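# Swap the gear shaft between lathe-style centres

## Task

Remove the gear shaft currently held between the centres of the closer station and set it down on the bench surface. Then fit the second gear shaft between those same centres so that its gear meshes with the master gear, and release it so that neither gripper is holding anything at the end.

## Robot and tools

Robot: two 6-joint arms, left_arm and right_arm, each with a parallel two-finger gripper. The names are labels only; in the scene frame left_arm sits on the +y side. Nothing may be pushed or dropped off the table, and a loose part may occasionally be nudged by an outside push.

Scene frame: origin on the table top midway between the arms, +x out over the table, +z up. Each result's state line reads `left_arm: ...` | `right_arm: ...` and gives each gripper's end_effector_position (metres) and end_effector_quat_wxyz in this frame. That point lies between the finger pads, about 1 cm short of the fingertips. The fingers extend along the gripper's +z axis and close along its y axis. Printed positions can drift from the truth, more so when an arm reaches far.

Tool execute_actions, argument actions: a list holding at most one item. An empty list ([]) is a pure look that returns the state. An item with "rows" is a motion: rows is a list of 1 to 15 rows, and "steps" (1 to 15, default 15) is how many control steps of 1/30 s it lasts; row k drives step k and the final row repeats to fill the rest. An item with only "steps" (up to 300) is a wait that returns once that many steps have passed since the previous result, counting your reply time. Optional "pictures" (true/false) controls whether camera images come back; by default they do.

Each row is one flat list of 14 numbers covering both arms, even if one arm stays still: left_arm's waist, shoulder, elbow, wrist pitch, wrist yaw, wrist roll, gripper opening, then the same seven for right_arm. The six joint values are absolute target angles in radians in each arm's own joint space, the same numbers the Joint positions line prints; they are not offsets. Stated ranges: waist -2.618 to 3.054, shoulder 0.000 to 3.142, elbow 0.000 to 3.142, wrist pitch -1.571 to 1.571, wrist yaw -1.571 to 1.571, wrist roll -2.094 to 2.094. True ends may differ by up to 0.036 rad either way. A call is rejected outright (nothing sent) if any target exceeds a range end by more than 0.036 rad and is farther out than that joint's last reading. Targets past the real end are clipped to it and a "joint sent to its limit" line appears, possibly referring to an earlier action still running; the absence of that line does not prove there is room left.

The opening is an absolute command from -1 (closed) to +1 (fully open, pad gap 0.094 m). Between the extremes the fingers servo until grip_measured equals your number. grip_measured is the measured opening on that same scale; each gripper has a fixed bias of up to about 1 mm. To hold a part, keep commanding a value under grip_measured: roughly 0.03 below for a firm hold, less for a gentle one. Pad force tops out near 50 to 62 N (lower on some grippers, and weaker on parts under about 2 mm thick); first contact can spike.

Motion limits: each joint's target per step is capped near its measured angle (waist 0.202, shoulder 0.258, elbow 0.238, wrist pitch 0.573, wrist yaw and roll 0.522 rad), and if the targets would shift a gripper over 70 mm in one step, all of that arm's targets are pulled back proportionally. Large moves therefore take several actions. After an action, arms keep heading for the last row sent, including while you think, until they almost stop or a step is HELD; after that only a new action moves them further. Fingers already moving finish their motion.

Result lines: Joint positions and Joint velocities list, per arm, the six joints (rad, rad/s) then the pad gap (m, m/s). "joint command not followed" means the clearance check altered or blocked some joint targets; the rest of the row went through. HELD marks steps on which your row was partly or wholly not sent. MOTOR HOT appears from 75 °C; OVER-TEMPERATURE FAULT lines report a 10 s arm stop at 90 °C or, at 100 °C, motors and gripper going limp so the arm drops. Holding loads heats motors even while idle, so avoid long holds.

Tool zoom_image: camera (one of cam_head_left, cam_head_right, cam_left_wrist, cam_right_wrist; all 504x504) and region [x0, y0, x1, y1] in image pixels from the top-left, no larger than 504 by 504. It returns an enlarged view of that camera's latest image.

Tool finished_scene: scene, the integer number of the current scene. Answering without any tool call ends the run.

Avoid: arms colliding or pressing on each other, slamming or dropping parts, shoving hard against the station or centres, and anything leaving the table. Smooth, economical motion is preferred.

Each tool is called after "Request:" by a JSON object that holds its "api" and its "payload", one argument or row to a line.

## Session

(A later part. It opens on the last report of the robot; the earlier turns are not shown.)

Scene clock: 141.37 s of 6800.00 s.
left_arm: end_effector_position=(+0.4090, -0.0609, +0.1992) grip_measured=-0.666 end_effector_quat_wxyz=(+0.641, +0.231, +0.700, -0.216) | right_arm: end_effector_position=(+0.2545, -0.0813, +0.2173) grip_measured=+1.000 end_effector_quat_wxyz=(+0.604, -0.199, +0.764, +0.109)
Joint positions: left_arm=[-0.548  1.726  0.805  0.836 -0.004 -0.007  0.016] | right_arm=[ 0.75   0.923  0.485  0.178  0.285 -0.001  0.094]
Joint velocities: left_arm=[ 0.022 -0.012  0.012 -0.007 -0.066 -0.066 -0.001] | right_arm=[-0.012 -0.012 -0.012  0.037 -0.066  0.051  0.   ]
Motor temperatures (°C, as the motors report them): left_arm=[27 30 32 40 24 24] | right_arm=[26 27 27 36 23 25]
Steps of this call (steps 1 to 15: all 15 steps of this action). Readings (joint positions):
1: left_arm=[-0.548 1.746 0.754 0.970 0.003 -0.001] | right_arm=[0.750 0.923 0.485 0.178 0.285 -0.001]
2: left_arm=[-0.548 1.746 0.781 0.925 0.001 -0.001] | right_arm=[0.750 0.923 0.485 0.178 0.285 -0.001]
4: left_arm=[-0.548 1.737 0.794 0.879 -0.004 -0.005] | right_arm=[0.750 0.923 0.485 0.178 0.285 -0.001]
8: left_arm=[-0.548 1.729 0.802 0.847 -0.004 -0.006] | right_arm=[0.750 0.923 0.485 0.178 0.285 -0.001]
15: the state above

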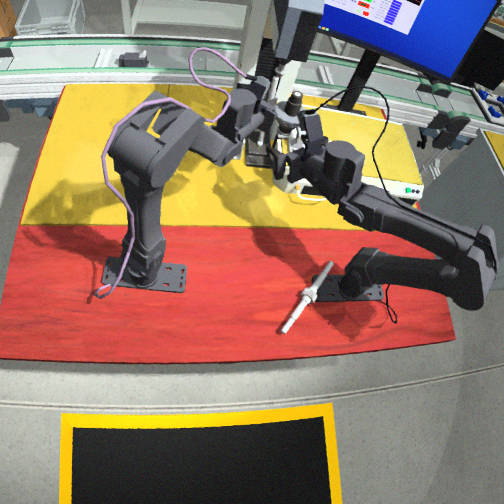

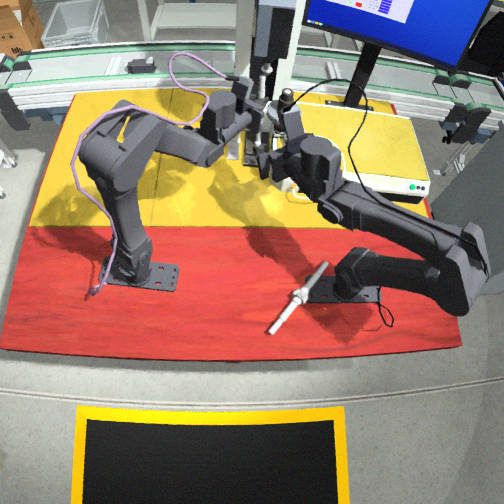

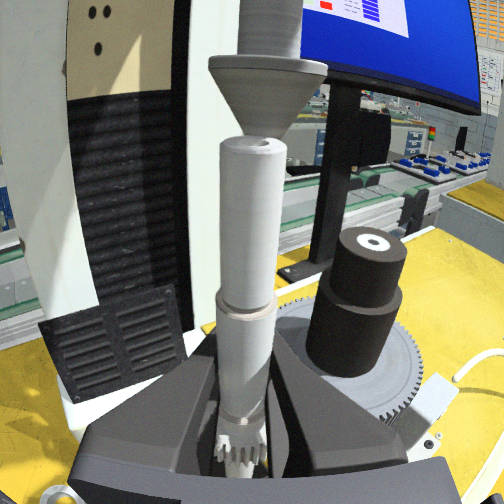

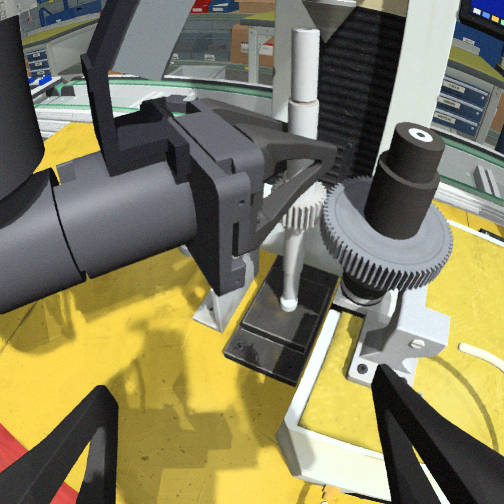

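Request:
{"api": "execute_actions", "payload": {
  "actions": [
    {"rows":[[-0.58,1.73,0.79,0.84,0.05,0.03,-0.8,0.75,0.9,0.5,0.2,0.3,0,1]],"steps":10}
  ],
  "pictures": false
}}

Request:
{"api": "execute_actions", "payload": {
  "actions": [
    {"rows":[[-0.57,1.79,0.95,0.74,0.04,0.03,-0.8,0.75,0.9,0.5,0.2,0.3,0,1]]}
  ]
}}

Scene clock: 145.73 s of 6800.00 s.
left_arm: end_effector_position=(+0.4052, -0.0626, +0.1994) grip_measured=-0.666 end_effector_quat_wxyz=(+0.646, +0.238, +0.694, -0.213) | right_arm: end_effector_position=(+0.2545, -0.0813, +0.2173) grip_measured=+1.000 end_effector_quat_wxyz=(+0.604, -0.199, +0.764, +0.109)
Joint positions: left_arm=[-0.556  1.725  0.791  0.859 -0.006  0.012  0.016] | right_arm=[ 0.75   0.923  0.485  0.178  0.285 -0.001  0.094]
Joint velocities: left_arm=[-0.022 -0.012  0.002 -0.022  0.007  0.022 -0.   ] | right_arm=[-0.012  0.017  0.017 -0.007  0.022  0.007  0.   ]
Motor temperatures (°C, as the motors report them): left_arm=[27 30 33 39 24 24] | right_arm=[26 26 27 37 23 25]
Steps of this call (steps 1 to 15: the robot went on to your last target; steps 16 to 90: nothing new was sent; then 1.03 s passed at rest; steps 91 to 100: all 10 steps of this action). Readings (joint positions):
91: left_arm=[-0.550 1.725 0.802 0.838 -0.003 -0.005] | right_arm=[0.750 0.923 0.485 0.178 0.285 -0.001]
92: left_arm=[-0.553 1.725 0.799 0.844 -0.003 0.000] | right_arm=[0.750 0.923 0.485 0.178 0.285 -0.001]
94: left_arm=[-0.554 1.725 0.794 0.854 -0.006 0.006] | right_arm=[0.750 0.923 0.485 0.178 0.285 -0.001]
98: left_arm=[-0.555 1.725 0.791 0.859 -0.006 0.010] | right_arm=[0.750 0.923 0.485 0.178 0.285 -0.001]
100: the state above

Scene clock: 146.23 s of 6800.00 s.
left_arm: end_effector_position=(+0.4231, -0.0748, +0.1995) grip_measured=-0.668 end_effector_quat_wxyz=(+0.629, +0.241, +0.709, -0.207) | right_arm: end_effector_position=(+0.2545, -0.0813, +0.2173) grip_measured=+1.000 end_effector_quat_wxyz=(+0.604, -0.199, +0.764, +0.109)
Joint positions: left_arm=[-0.554  1.771  0.908  0.741 -0.008  0.01   0.016] | right_arm=[ 0.75   0.923  0.485  0.178  0.285 -0.001  0.094]
Joint velocities: left_arm=[-0.017  0.002  0.022 -0.037  0.022 -0.051  0.   ] | right_arm=[ 0.007  0.017 -0.007 -0.066 -0.007 -0.007  0.   ]
Motor temperatures (°C, as the motors report them): left_arm=[27 30 33 39 24 24] | right_arm=[26 26 27 37 23 25]
Steps of this call (steps 1 to 15: all 15 steps of this action). Readings (joint positions):
1: left_arm=[-0.556 1.728 0.804 0.845 -0.004 0.014] | right_arm=[0.750 0.923 0.485 0.178 0.285 -0.001]
2: left_arm=[-0.558 1.730 0.822 0.817 0.004 0.020] | right_arm=[0.750 0.923 0.485 0.178 0.285 -0.001]
4: left_arm=[-0.564 1.751 0.867 0.776 0.002 0.039] | right_arm=[0.750 0.923 0.485 0.178 0.285 -0.001]
8: left_arm=[-0.554 1.771 0.905 0.746 -0.007 0.013] | right_arm=[0.750 0.923 0.485 0.178 0.285 -0.001]
15: the state above

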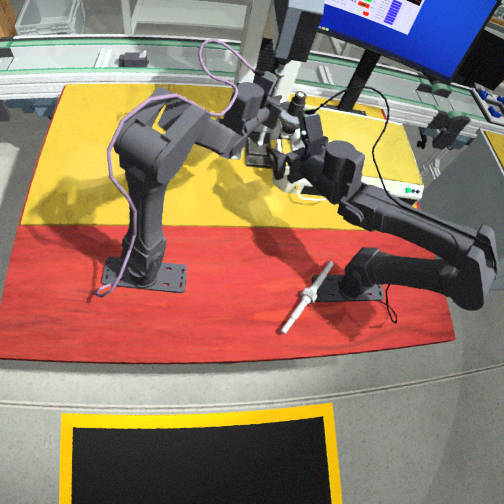

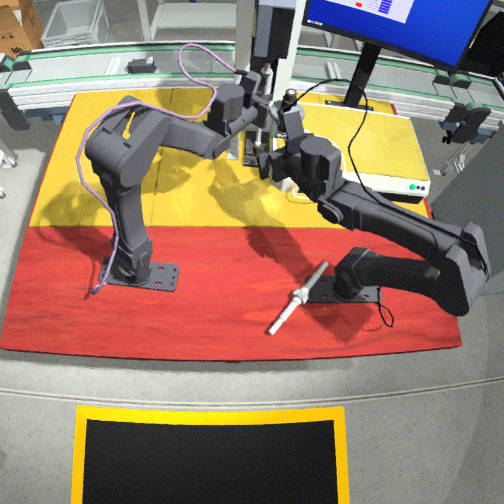

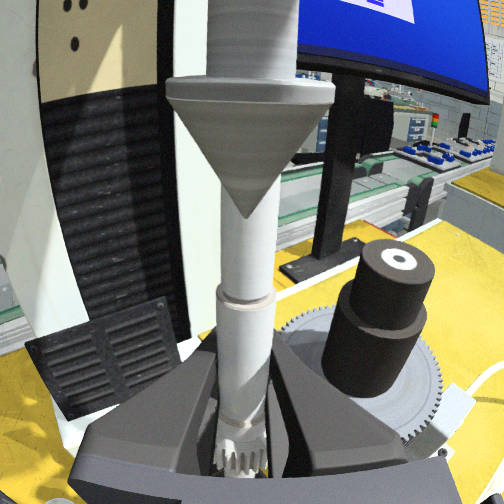

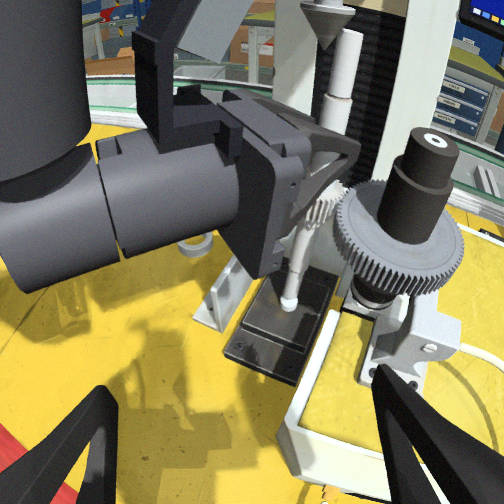

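Request:
{"api": "execute_actions", "payload": {
  "actions": [
    {"rows":[[-0.558,1.73,0.82,0.76,0.01,0.01,-0.8,0.75,0.9,0.5,0.2,0.3,0,1]]}
  ]
}}

Scene clock: 149.77 s of 6800.00 s.
left_arm: end_effector_position=(+0.4195, -0.0714, +0.1992) grip_measured=-0.668 end_effector_quat_wxyz=(+0.632, +0.238, +0.707, -0.209) | right_arm: end_effector_position=(+0.2545, -0.0814, +0.2173) grip_measured=+1.000 end_effector_quat_wxyz=(+0.604, -0.199, +0.764, +0.109)
Joint positions: left_arm=[-0.554  1.761  0.881  0.767 -0.01   0.004  0.016] | right_arm=[ 0.75   0.923  0.485  0.178  0.286 -0.001  0.094]
Joint velocities: left_arm=[-0.002  0.002  0.002  0.007 -0.037  0.007 -0.002] | right_arm=[ 0.007 -0.007  0.007 -0.007  0.037 -0.037  0.   ]
Motor temperatures (°C, as the motors report them): left_arm=[27 30 33 39 24 24] | right_arm=[26 26 27 37 23 25]
Steps of this call (steps 1 to 15: the robot went on to your last target; steps 16 to 90: nothing new was sent; then 0.03 s passed at rest; steps 91 to 105: all 15 steps of this action). Readings (joint positions):
91: left_arm=[-0.554 1.768 0.898 0.746 -0.009 0.007] | right_arm=[0.750 0.923 0.485 0.178 0.285 -0.001]
92: left_arm=[-0.554 1.761 0.884 0.757 -0.010 0.006] | right_arm=[0.750 0.923 0.485 0.178 0.285 -0.001]
94: left_arm=[-0.554 1.761 0.881 0.767 -0.010 0.005] | right_arm=[0.750 0.923 0.485 0.178 0.285 -0.001]
98: left_arm=[-0.554 1.761 0.881 0.767 -0.010 0.004] | right_arm=[0.750 0.923 0.485 0.178 0.285 -0.001]
105: the state above

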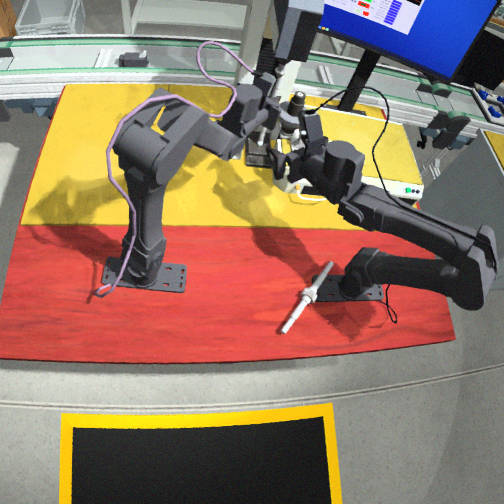

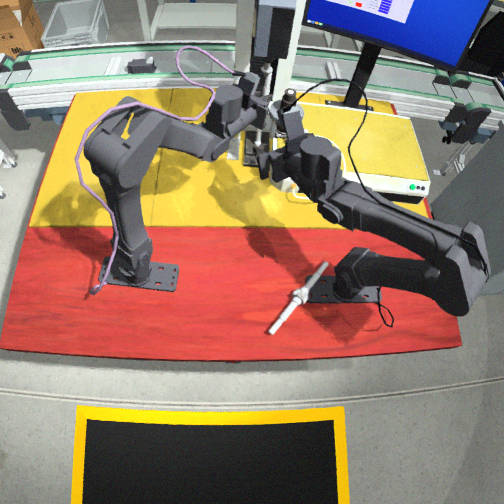

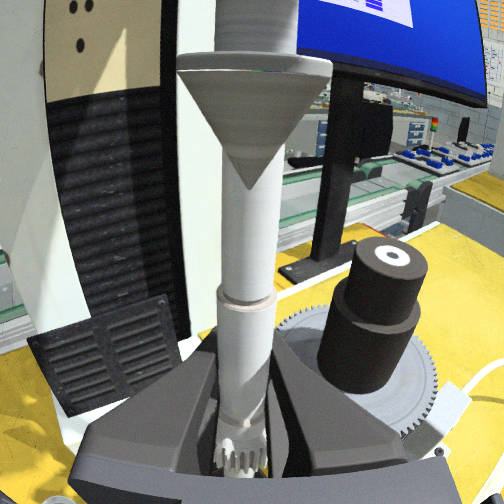

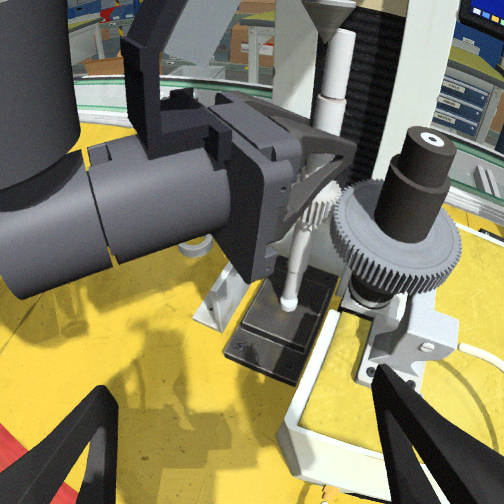

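Cone is rising.

Request:
{"api": "execute_actions", "payload": {
  "actions": [
    {"rows":[[-0.558,1.715,0.79,0.80,0.01,0.01,-0.8,0.75,0.9,0.5,0.2,0.3,0,1]]}
  ]
}}

Scene clock: 151.97 s of 6800.00 s.
left_arm: end_effector_position=(+0.4173, -0.0697, +0.1994) grip_measured=-0.668 end_effector_quat_wxyz=(+0.639, +0.236, +0.701, -0.211) | right_arm: end_effector_position=(+0.2545, -0.0814, +0.2173) grip_measured=+1.000 end_effector_quat_wxyz=(+0.604, -0.199, +0.764, +0.109)
Joint positions: left_arm=[-0.554  1.761  0.859  0.807 -0.01   0.004  0.016] | right_arm=[ 0.75   0.923  0.485  0.178  0.286 -0.001  0.094]
Joint velocities: left_arm=[ 0.007  0.007  0.007  0.051  0.037 -0.081  0.   ] | right_arm=[ 0.002 -0.007 -0.017  0.022 -0.007 -0.022  0.   ]
Motor temperatures (°C, as the motors report them): left_arm=[27 31 32 39 24 24] | right_arm=[26 26 27 37 23 25]
Steps of this call (steps 1 to 15: the robot went on to your last target; steps 16 to 51: nothing new was sent; steps 52 to 66: all 15 steps of this action). Readings (joint positions):
52: left_arm=[-0.554 1.761 0.877 0.773 -0.010 0.004] | right_arm=[0.750 0.923 0.485 0.178 0.286 -0.001]
53: left_arm=[-0.554 1.761 0.870 0.785 -0.010 0.004] | right_arm=[0.750 0.923 0.485 0.178 0.286 -0.001]
55: left_arm=[-0.554 1.761 0.863 0.799 -0.010 0.004] | right_arm=[0.750 0.923 0.485 0.178 0.286 -0.001]
59: left_arm=[-0.554 1.761 0.860 0.806 -0.010 0.004] | right_arm=[0.750 0.923 0.485 0.178 0.286 -0.001]
66: the state above

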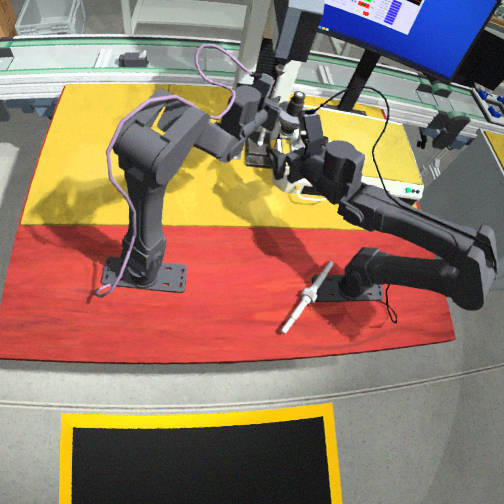

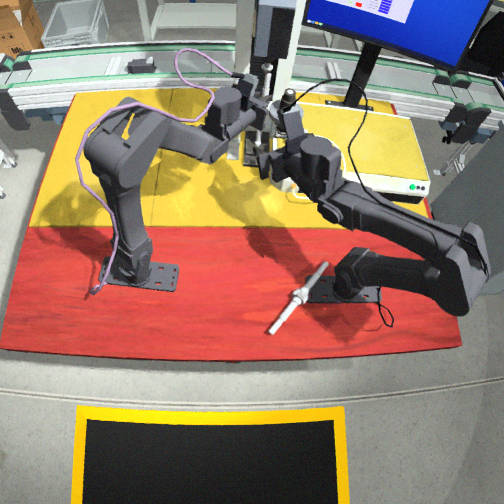

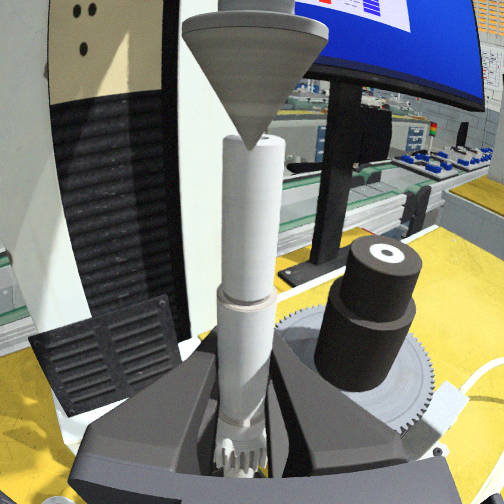

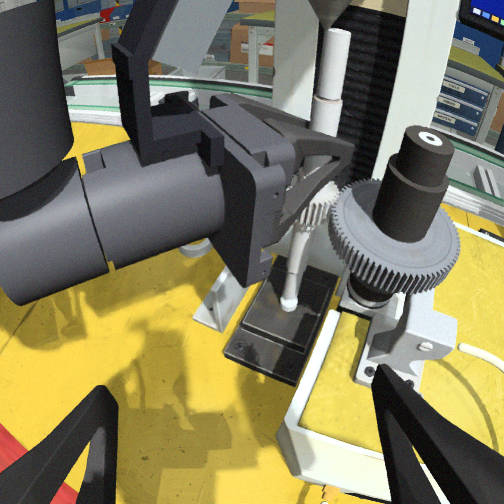

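Request:
{"api": "execute_actions", "payload": {
  "actions": [
    {"rows":[[-0.556,1.715,0.78,0.825,0,0.01,-0.8,0.75,0.9,0.5,0.2,0.3,0,1]]}
  ]
}}

Scene clock: 154.73 s of 6800.00 s.
left_arm: end_effector_position=(+0.4131, -0.0657, +0.1996) grip_measured=-0.668 end_effector_quat_wxyz=(+0.642, +0.233, +0.699, -0.212) | right_arm: end_effector_position=(+0.2545, -0.0814, +0.2173) grip_measured=+1.000 end_effector_quat_wxyz=(+0.604, -0.199, +0.764, +0.109)
Joint positions: left_arm=[-0.553  1.747  0.83   0.832 -0.012  0.002  0.016] | right_arm=[ 0.75   0.923  0.485  0.178  0.286 -0.001  0.094]
Joint velocities: left_arm=[-0.002 -0.012 -0.002  0.007  0.066  0.007  0.   ] | right_arm=[ 0.002  0.017  0.002 -0.022  0.007  0.007  0.   ]
Motor temperatures (°C, as the motors report them): left_arm=[27 32 32 39 24 24] | right_arm=[26 26 27 37 23 25]
Steps of this call (steps 1 to 15: the robot went on to your last target; steps 16 to 68: nothing new was sent; steps 69 to 83: all 15 steps of this action). Readings (joint positions):
69: left_arm=[-0.554 1.761 0.858 0.809 -0.010 0.004] | right_arm=[0.750 0.923 0.485 0.178 0.286 -0.001]
70: left_arm=[-0.554 1.761 0.856 0.813 -0.010 0.004] | right_arm=[0.750 0.923 0.485 0.178 0.286 -0.001]
72: left_arm=[-0.554 1.749 0.833 0.828 -0.011 0.003] | right_arm=[0.750 0.923 0.485 0.178 0.286 -0.001]
76: left_arm=[-0.553 1.747 0.830 0.832 -0.012 0.002] | right_arm=[0.750 0.923 0.485 0.178 0.286 -0.001]
83: the state above

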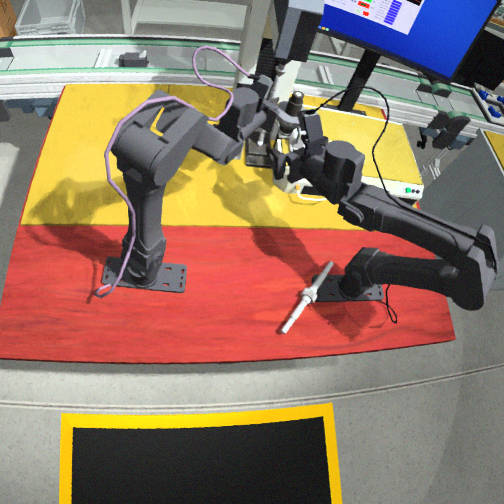

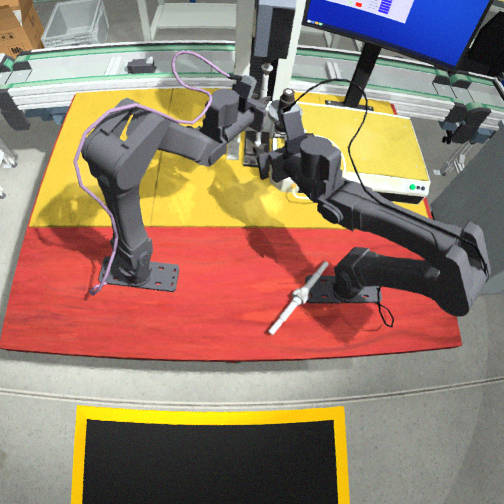

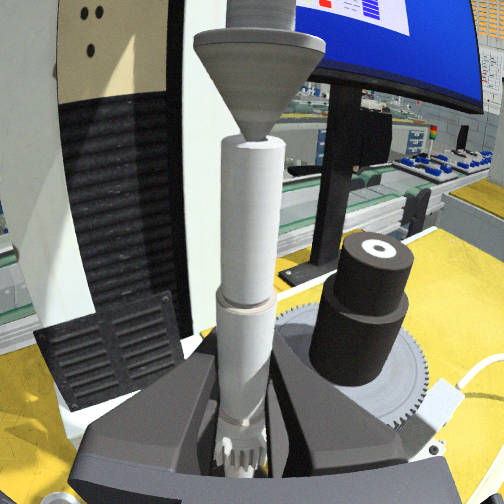

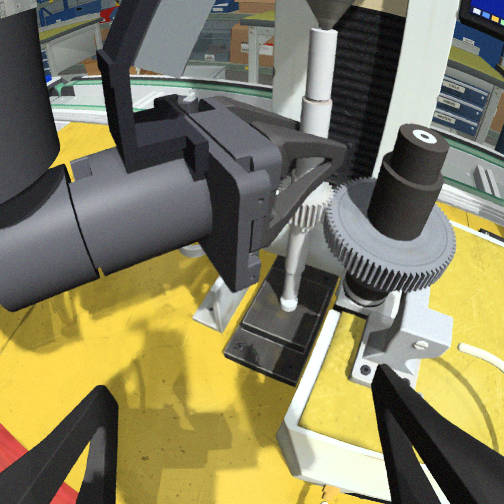

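Request:
{"api": "execute_actions", "payload": {
  "actions": [
    {"rows":[[-0.55,1.745,0.83,0.84,0,0,-0.3,0.75,0.9,0.5,0.2,0.3,0,1]],"steps":8}
  ],
  "pictures": false
}}

Request:
{"api": "execute_actions", "payload": {
  "actions": [
    {"rows":[[-0.55,1.5,0.6,0.84,0,0,-0.3,0.75,0.9,0.5,0.2,0.3,0,1]]}
  ]
}}

Request:
{"api": "zoom_image", "payload": {
  "camera": "cam_right_wrist",
  "region": [260,150,400,290]
}}

Request:
{"api": "zoom_image", "payload": {
  "camera": "cam_head_left",
  "region": [260,240,380,360]
}}

Scene clock: 160.10 s of 6800.00 s.
left_arm: end_effector_position=(+0.4131, -0.0659, +0.2004) grip_measured=-0.302 end_effector_quat_wxyz=(+0.643, +0.233, +0.697, -0.213) | right_arm: end_effector_position=(+0.2545, -0.0814, +0.2173) grip_measured=+1.000 end_effector_quat_wxyz=(+0.604, -0.199, +0.764, +0.109)
Joint positions: left_arm=[-0.553  1.747  0.83   0.835 -0.011  0.002  0.033] | right_arm=[ 0.75   0.923  0.485  0.178  0.286 -0.001  0.094]
Joint velocities: left_arm=[ 0.012 -0.002  0.002 -0.037 -0.007 -0.037 -0.001] | right_arm=[ 0.002 -0.012  0.002  0.037  0.007  0.066  0.   ]
Motor temperatures (°C, as the motors report them): left_arm=[27 32 31 39 24 24] | right_arm=[26 26 27 37 23 25]
Steps of this call (steps 1 to 15: the robot went on to your last target; steps 16 to 90: nothing new was sent; then 2.10 s passed at rest; steps 91 to 98: all 8 steps of this action). Readings (joint positions):
91: left_arm=[-0.553 1.747 0.830 0.833 -0.011 0.002] | right_arm=[0.750 0.923 0.485 0.178 0.286 -0.001]
92: left_arm=[-0.553 1.747 0.830 0.833 -0.011 0.002] | right_arm=[0.750 0.923 0.485 0.178 0.286 -0.001]
94: left_arm=[-0.553 1.747 0.830 0.834 -0.011 0.002] | right_arm=[0.750 0.923 0.485 0.178 0.286 -0.001]
98: the state above

Scene clock: 160.60 s of 6800.00 s.
left_arm: end_effector_position=(+0.3661, -0.0301, +0.2183) grip_measured=-0.302 end_effector_quat_wxyz=(+0.657, +0.229, +0.685, -0.218) | right_arm: end_effector_position=(+0.2545, -0.0814, +0.2173) grip_measured=+1.000 end_effector_quat_wxyz=(+0.604, -0.199, +0.764, +0.109)
Joint positions: left_arm=[-0.553  1.506  0.614  0.849 -0.01   0.002  0.033] | right_arm=[ 0.75   0.923  0.485  0.178  0.286 -0.001  0.094]
Joint velocities: left_arm=[ 0.012  0.002 -0.002 -0.007  0.007  0.022 -0.001] | right_arm=[-0.017  0.007 -0.002  0.051 -0.037  0.007  0.   ]
Motor temperatures (°C, as the motors report them): left_arm=[27 32 31 39 24 24] | right_arm=[26 26 27 37 23 25]
Steps of this call (steps 1 to 15: all 15 steps of this action). Readings (joint positions):
1: left_arm=[-0.553 1.717 0.798 0.835 -0.010 0.002] | right_arm=[0.750 0.923 0.485 0.178 0.286 -0.001]
2: left_arm=[-0.553 1.652 0.726 0.834 -0.010 0.002] | right_arm=[0.750 0.923 0.485 0.178 0.286 -0.001]
4: left_arm=[-0.553 1.543 0.628 0.834 -0.010 0.002] | right_arm=[0.750 0.923 0.485 0.178 0.286 -0.001]
8: left_arm=[-0.553 1.506 0.614 0.849 -0.010 0.002] | right_arm=[0.750 0.923 0.485 0.178 0.286 -0.001]
15: the state above

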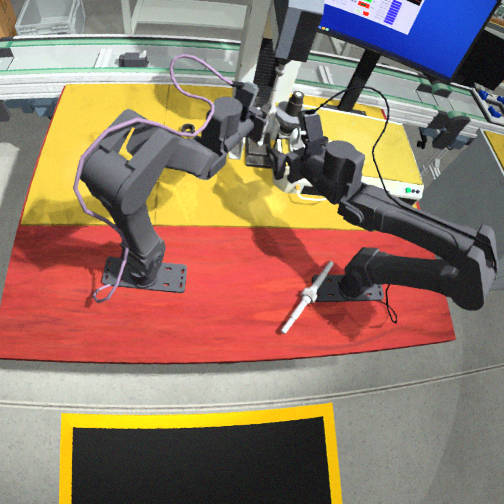

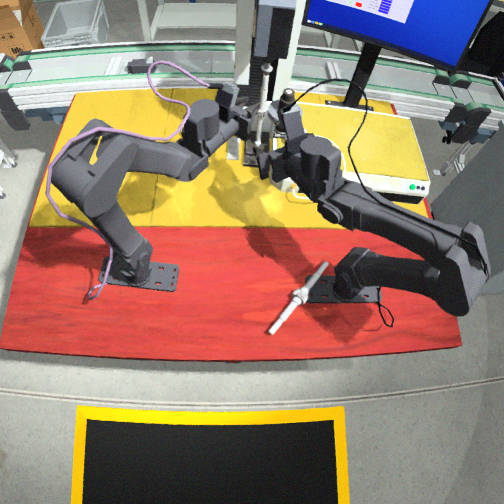

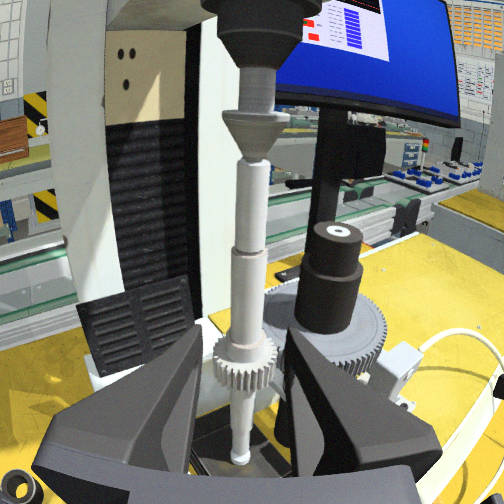

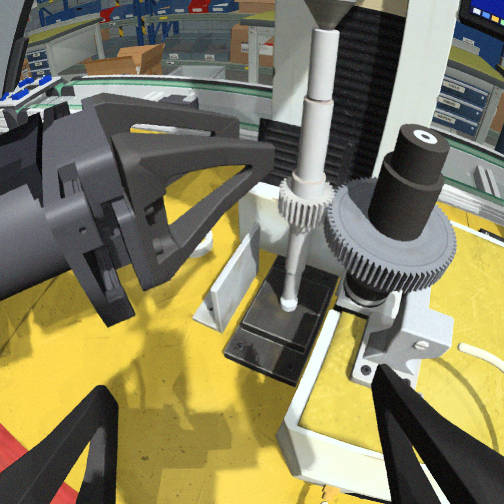

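Region (260, 150, 400, 290) of cam_right_wrist's 504x504 image, scaled by 3.600, with more detail than that image has.

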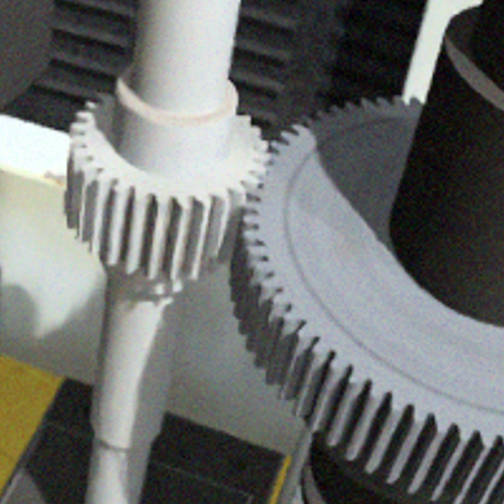

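Region (260, 240, 380, 360) of cam_head_left's 504x504 image, scaled by 4.200, with more detail than that image has.

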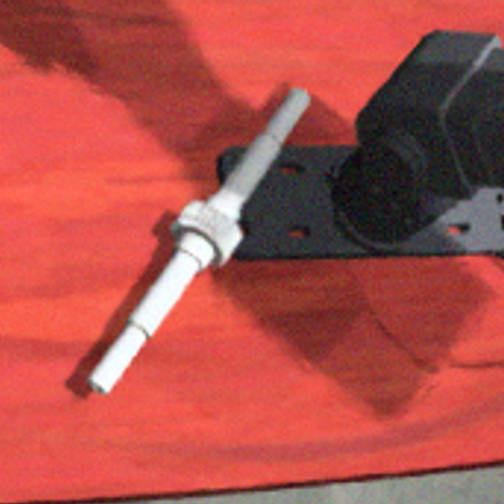

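Request:
{"api": "execute_actions", "payload": {
  "actions": [
    {"rows":[[0.2,1.0,0.6,0,0,0,0.5,0.8,1.2,0.7,0.3,0.78,0,-0.2]]}
  ],
  "pictures": false
}}

Request:
{"api": "execute_actions", "payload": {
  "actions": [
    {"rows":[[0.2,1.0,0.6,0,0,0,0.5,0.8,1.62,0.7,0.9,0.78,0,-0.2]]}
  ]
}}

Request:
{"api": "zoom_image", "payload": {
  "camera": "cam_right_wrist",
  "region": [170,230,370,430]
}}

Scene clock: 166.20 s of 6800.00 s.
left_arm: end_effector_position=(+0.3662, +0.2828, +0.2259) grip_measured=+0.498 end_effector_quat_wxyz=(+0.588, -0.045, +0.807, +0.037) | right_arm: end_effector_position=(+0.3106, -0.1055, +0.2409) grip_measured=-0.198 end_effector_quat_wxyz=(+0.635, -0.071, +0.767, -0.054)
Joint positions: left_arm=[ 0.202  0.999  0.605  0.083 -0.015  0.002  0.07 ] | right_arm=[ 0.792  1.208  0.673  0.278  0.746 -0.001  0.038]
Joint velocities: left_arm=[ 0.002  0.007 -0.012 -0.344  0.037 -0.022  0.   ] | right_arm=[-0.012 -0.002  0.027 -0.007  0.066  0.051 -0.   ]
Motor temperatures (°C, as the motors report them): left_arm=[27 31 31 39 24 24] | right_arm=[26 26 27 37 23 25]
Steps of this call (steps 1 to 15: the robot went on to your last target; steps 16 to 90: nothing new was sent; then 2.10 s passed at rest; steps 91 to 105: all 15 steps of this action). Readings (joint positions):
91: left_arm=[-0.532 1.477 0.614 0.781 0.006 0.002] | right_arm=[0.761 0.959 0.510 0.178 0.360 -0.001]
92: left_arm=[-0.488 1.422 0.607 0.677 0.015 0.002] | right_arm=[0.772 1.038 0.564 0.193 0.446 -0.001]
94: left_arm=[-0.367 1.295 0.605 0.497 0.012 0.002] | right_arm=[0.785 1.169 0.654 0.238 0.558 -0.001]
98: left_arm=[-0.089 1.048 0.605 0.255 0.006 0.002] | right_arm=[0.792 1.208 0.673 0.264 0.676 -0.001]
105: the state above

Scene clock: 166.70 s of 6800.00 s.
left_arm: end_effector_position=(+0.3622, +0.2818, +0.2141) grip_measured=+0.498 end_effector_quat_wxyz=(+0.568, -0.045, +0.821, +0.035) | right_arm: end_effector_position=(+0.3595, -0.0616, +0.1991) grip_measured=-0.198 end_effector_quat_wxyz=(+0.682, -0.025, +0.730, -0.022)
Joint positions: left_arm=[ 0.202  0.999  0.605  0.033 -0.011  0.002  0.07 ] | right_arm=[ 0.792  1.641  0.693  0.854  0.767 -0.001  0.038]
Joint velocities: left_arm=[ 0.007  0.017 -0.012 -0.037  0.007 -0.007 -0.001] | right_arm=[-0.007 -0.046 -0.012  0.198 -0.007  0.022 -0.   ]
Motor temperatures (°C, as the motors report them): left_arm=[27 31 31 39 24 24] | right_arm=[26 26 27 37 23 25]
Steps of this call (steps 1 to 15: all 15 steps of this action). Readings (joint positions):
1: left_arm=[0.202 0.999 0.605 0.071 -0.014 0.002] | right_arm=[0.792 1.242 0.672 0.356 0.758 -0.001]
2: left_arm=[0.202 0.999 0.605 0.062 -0.013 0.002] | right_arm=[0.792 1.312 0.683 0.480 0.767 -0.001]
4: left_arm=[0.202 0.999 0.605 0.049 -0.012 0.002] | right_arm=[0.792 1.475 0.704 0.659 0.767 -0.001]
8: left_arm=[0.202 0.999 0.605 0.038 -0.012 0.002] | right_arm=[0.792 1.653 0.696 0.754 0.767 -0.001]
15: the state above

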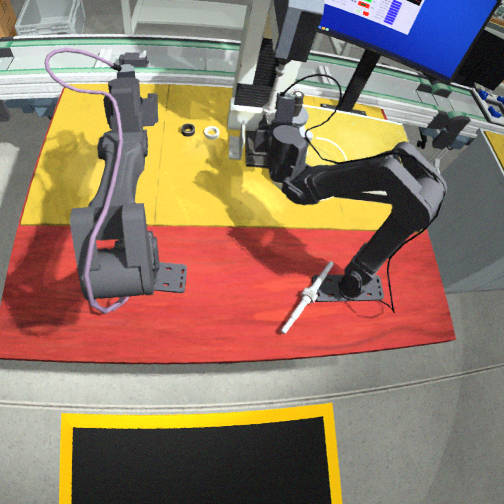

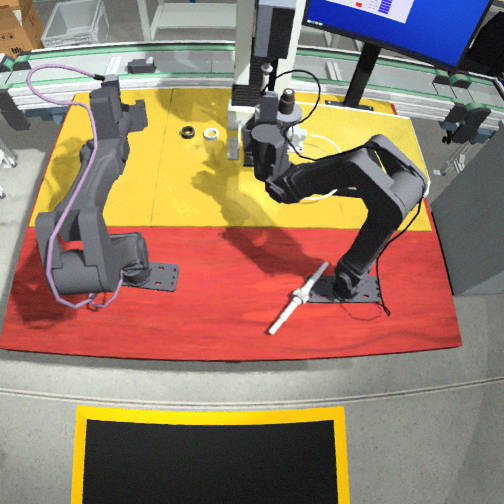

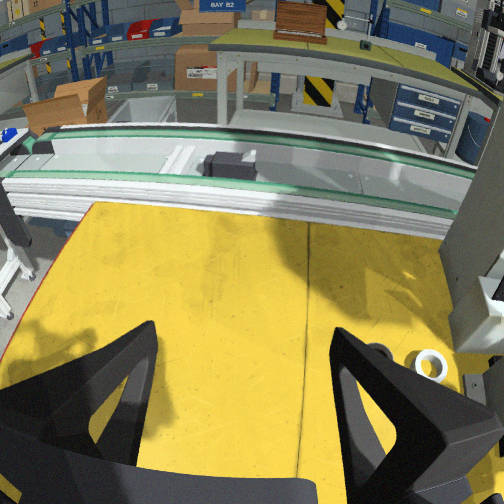

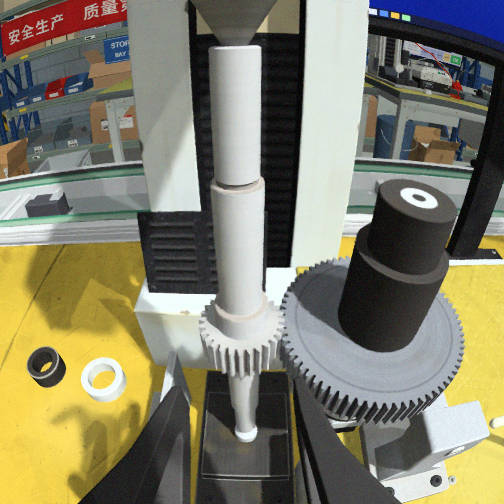

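Region (170, 230, 370, 430) of cam_right_wrist's 504x504 image, scaled by 2.520, with more detail than that image has.

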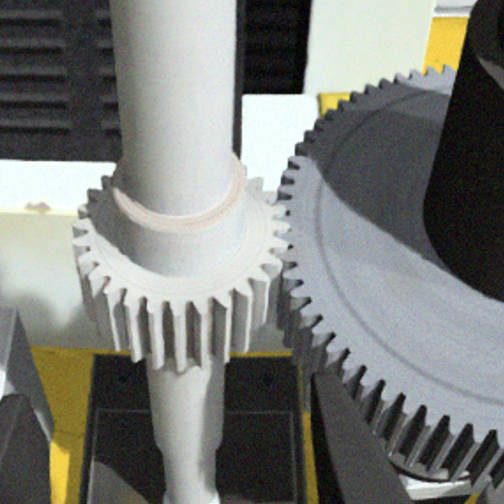

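Request:
{"api": "execute_actions", "payload": {
  "actions": [
    {"rows":[[0.2,1.0,0.6,0,0,0,0.5,0.70,1.78,0.84,1.03,0.70,-0.1,-0.2]]}
  ],
  "pictures": false
}}

Request:
{"api": "execute_actions", "payload": {
  "actions": [
    {"rows":[[0.2,1.0,0.6,0,0,0,0.5,0.70,1.78,0.84,1.03,0.70,-0.1,-0.75]],"steps":8}
  ],
  "pictures": false
}}

Request:
{"api": "execute_actions", "payload": {
  "actions": [
    {"rows":[[0.2,1.0,0.6,0,0,0,0.5,0.76,1.83,0.90,1.01,0.92,-0.1,-0.75]]}
  ],
  "pictures": false
}}

Request:
{"api": "execute_actions", "payload": {
  "actions": [
    {"rows":[[0.2,1.0,0.6,0,0,0,0.5,0.76,1.83,0.90,1.01,0.92,-0.1,-0.2]],"steps":8}
  ],
  "pictures": false
}}

Request:
{"api": "execute_actions", "payload": {
  "actions": [
    {"rows":[[0.2,1.0,0.6,0,0,0,0.5,0.82,1.62,0.7,0.9,0.8,0,-0.2]]}
  ]
}}

Request:
{"api": "zoom_image", "payload": {
  "camera": "cam_right_wrist",
  "region": [200,280,380,460]
}}

Scene clock: 179.33 s of 6800.00 s.
left_arm: end_effector_position=(+0.3621, +0.2817, +0.2138) grip_measured=+0.498 end_effector_quat_wxyz=(+0.567, -0.044, +0.822, +0.034) | right_arm: end_effector_position=(+0.4037, -0.0677, +0.2162) grip_measured=-0.198 end_effector_quat_wxyz=(+0.716, -0.011, +0.697, -0.036)
Joint positions: left_arm=[ 0.202  0.999  0.605  0.031 -0.011  0.002  0.07 ] | right_arm=[ 0.701  1.781  0.81   1.007  0.714 -0.09   0.038]
Joint velocities: left_arm=[ 0.007  0.017 -0.007  0.066 -0.066 -0.037  0.   ] | right_arm=[ 0.002  0.017 -0.007  0.051 -0.051 -0.11  -0.001]
Motor temperatures (°C, as the motors report them): left_arm=[27 29 31 38 24 24] | right_arm=[26 27 27 37 23 25]
Steps of this call (steps 1 to 30: the robot went on to your last target; steps 31 to 90: nothing new was sent; then 9.13 s passed at rest; steps 91 to 105: all 15 steps of this action). Readings (joint positions):
91: left_arm=[0.202 0.999 0.605 0.031 -0.011 0.002] | right_arm=[0.783 1.660 0.707 0.899 0.761 -0.015]
92: left_arm=[0.202 0.999 0.605 0.031 -0.011 0.002] | right_arm=[0.764 1.698 0.744 0.925 0.750 -0.031]
94: left_arm=[0.202 0.999 0.605 0.031 -0.011 0.002] | right_arm=[0.723 1.761 0.802 0.959 0.731 -0.054]
98: left_arm=[0.202 0.999 0.605 0.031 -0.011 0.002] | right_arm=[0.701 1.781 0.810 0.993 0.722 -0.079]
105: the state above

Scene clock: 179.60 s of 6800.00 s.
left_arm: end_effector_position=(+0.3621, +0.2817, +0.2138) grip_measured=+0.498 end_effector_quat_wxyz=(+0.567, -0.044, +0.822, +0.034) | right_arm: end_effector_position=(+0.4039, -0.0641, +0.2162) grip_measured=-0.655 end_effector_quat_wxyz=(+0.717, -0.013, +0.696, -0.026)
Joint positions: left_arm=[ 0.202  0.999  0.605  0.031 -0.011  0.002  0.07 ] | right_arm=[ 0.702  1.783  0.812  1.01   0.698 -0.08   0.016]
Joint velocities: left_arm=[-0.002 -0.007  0.002  0.022  0.081 -0.007 -0.   ] | right_arm=[-0.002 -0.022 -0.012  0.022  0.007  0.007 -0.   ]
Motor temperatures (°C, as the motors report them): left_arm=[27 29 31 38 24 24] | right_arm=[26 27 27 37 23 25]
Steps of this call (steps 1 to 8: all 8 steps of this action). Readings (joint positions):
1: left_arm=[0.202 0.999 0.605 0.031 -0.011 0.002] | right_arm=[0.701 1.781 0.810 1.008 0.714 -0.091]
2: left_arm=[0.202 0.999 0.605 0.031 -0.011 0.002] | right_arm=[0.702 1.781 0.810 1.008 0.698 -0.091]
4: left_arm=[0.202 0.999 0.605 0.031 -0.011 0.002] | right_arm=[0.702 1.783 0.812 1.010 0.698 -0.083]
8: the state above

Scene clock: 180.10 s of 6800.00 s.
left_arm: end_effector_position=(+0.3621, +0.2817, +0.2138) grip_measured=+0.498 end_effector_quat_wxyz=(+0.567, -0.044, +0.822, +0.034) | right_arm: end_effector_position=(+0.4037, -0.0639, +0.2158) grip_measured=-0.655 end_effector_quat_wxyz=(+0.715, +0.031, +0.695, -0.064)
Joint positions: left_arm=[ 0.202  0.999  0.605  0.031 -0.011  0.002  0.07 ] | right_arm=[ 0.746  1.834  0.872  1.009  0.858 -0.08   0.016]
Joint velocities: left_arm=[-0.017 -0.017 -0.017 -0.051 -0.007  0.022  0.001] | right_arm=[-0.007 -0.007  0.002  0.022 -0.051 -0.051 -0.001]
Motor temperatures (°C, as the motors report them): left_arm=[27 29 31 38 24 24] | right_arm=[26 27 27 37 23 25]
Steps of this call (steps 1 to 15: all 15 steps of this action). Readings (joint positions):
1: left_arm=[0.202 0.999 0.605 0.031 -0.011 0.002] | right_arm=[0.710 1.790 0.820 1.009 0.721 -0.080]
2: left_arm=[0.202 0.999 0.605 0.031 -0.011 0.002] | right_arm=[0.723 1.804 0.837 1.009 0.767 -0.080]
4: left_arm=[0.202 0.999 0.605 0.031 -0.011 0.002] | right_arm=[0.738 1.823 0.859 1.009 0.825 -0.080]
8: left_arm=[0.202 0.999 0.605 0.031 -0.011 0.002] | right_arm=[0.745 1.833 0.871 1.009 0.855 -0.080]
15: the state above

Scene clock: 180.37 s of 6800.00 s.
left_arm: end_effector_position=(+0.3621, +0.2817, +0.2138) grip_measured=+0.498 end_effector_quat_wxyz=(+0.567, -0.044, +0.822, +0.034) | right_arm: end_effector_position=(+0.4017, -0.0690, +0.2155) grip_measured=-0.202 end_effector_quat_wxyz=(+0.713, +0.041, +0.695, -0.080)
Joint positions: left_arm=[ 0.202  0.999  0.605  0.031 -0.011  0.002  0.07 ] | right_arm=[ 0.751  1.834  0.872  1.009  0.898 -0.091  0.037]
Joint velocities: left_arm=[-0.007 -0.012  0.002 -0.051  0.022 -0.022  0.   ] | right_arm=[ 0.007 -0.002 -0.007  0.051  0.022 -0.037 -0.   ]
Motor temperatures (°C, as the motors report them): left_arm=[27 29 31 38 24 24] | right_arm=[26 27 27 37 23 25]
Steps of this call (steps 1 to 8: all 8 steps of this action). Readings (joint positions):
1: left_arm=[0.202 0.999 0.605 0.031 -0.011 0.002] | right_arm=[0.747 1.834 0.872 1.009 0.863 -0.082]
2: left_arm=[0.202 0.999 0.605 0.031 -0.011 0.002] | right_arm=[0.748 1.834 0.872 1.009 0.872 -0.084]
4: left_arm=[0.202 0.999 0.605 0.031 -0.011 0.002] | right_arm=[0.750 1.834 0.872 1.009 0.885 -0.087]
8: the state above

Scene clock: 180.87 s of 6800.00 s.
left_arm: end_effector_position=(+0.3621, +0.2817, +0.2138) grip_measured=+0.498 end_effector_quat_wxyz=(+0.567, -0.044, +0.822, +0.034) | right_arm: end_effector_position=(+0.3557, -0.0578, +0.2239) grip_measured=-0.202 end_effector_quat_wxyz=(+0.707, +0.003, +0.707, -0.010)
Joint positions: left_arm=[ 0.202  0.999  0.605  0.031 -0.011  0.002  0.07 ] | right_arm=[ 0.819  1.629  0.712  0.915  0.815 -0.008  0.038]
Joint velocities: left_arm=[-0.007 -0.022  0.007 -0.037 -0.007  0.007 -0.   ] | right_arm=[-0.017 -0.007  0.002 -0.066  0.007  0.022 -0.001]
Motor temperatures (°C, as the motors report them): left_arm=[27 29 31 38 24 24] | right_arm=[26 27 27 37 23 25]
Steps of this call (steps 1 to 15: all 15 steps of this action). Readings (joint positions):
1: left_arm=[0.202 0.999 0.605 0.031 -0.011 0.002] | right_arm=[0.756 1.808 0.849 0.990 0.879 -0.078]
2: left_arm=[0.202 0.999 0.605 0.031 -0.011 0.002] | right_arm=[0.769 1.757 0.795 0.965 0.864 -0.064]
4: left_arm=[0.202 0.999 0.605 0.031 -0.011 0.002] | right_arm=[0.803 1.667 0.722 0.941 0.851 -0.042]
8: left_arm=[0.202 0.999 0.605 0.031 -0.011 0.002] | right_arm=[0.819 1.629 0.712 0.936 0.828 -0.020]
15: the state above

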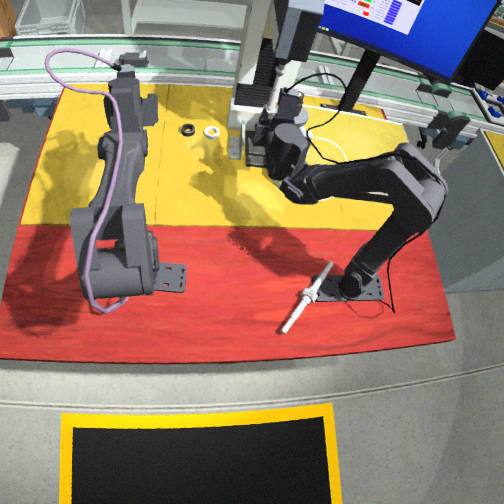

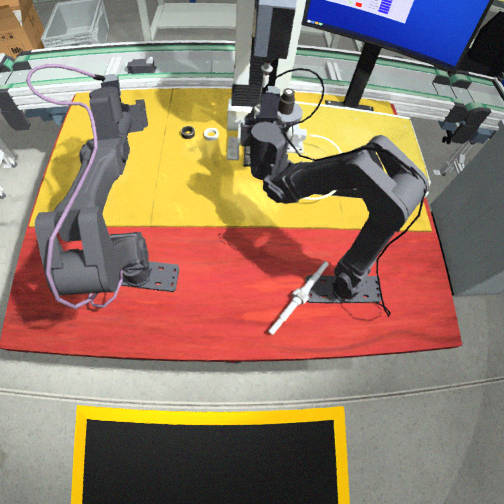

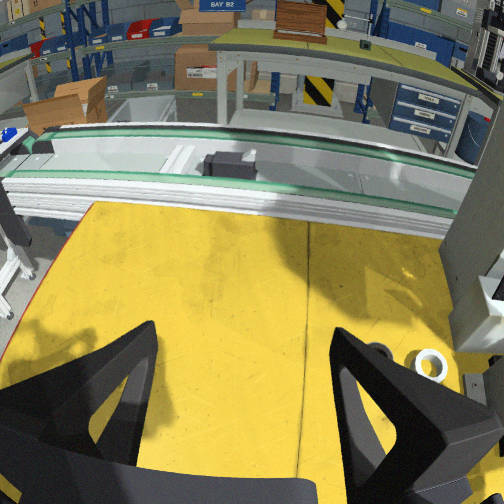

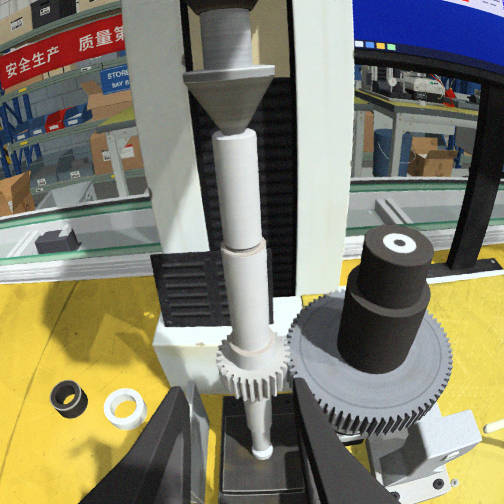

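Region (200, 280, 380, 460) of cam_right_wrist's 504x504 image, scaled by 2.800, with more detail than that image has.

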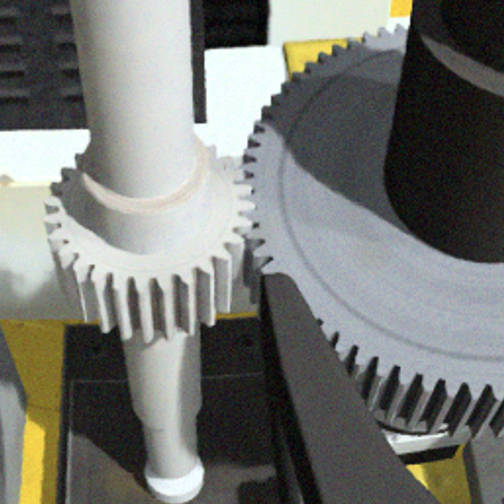

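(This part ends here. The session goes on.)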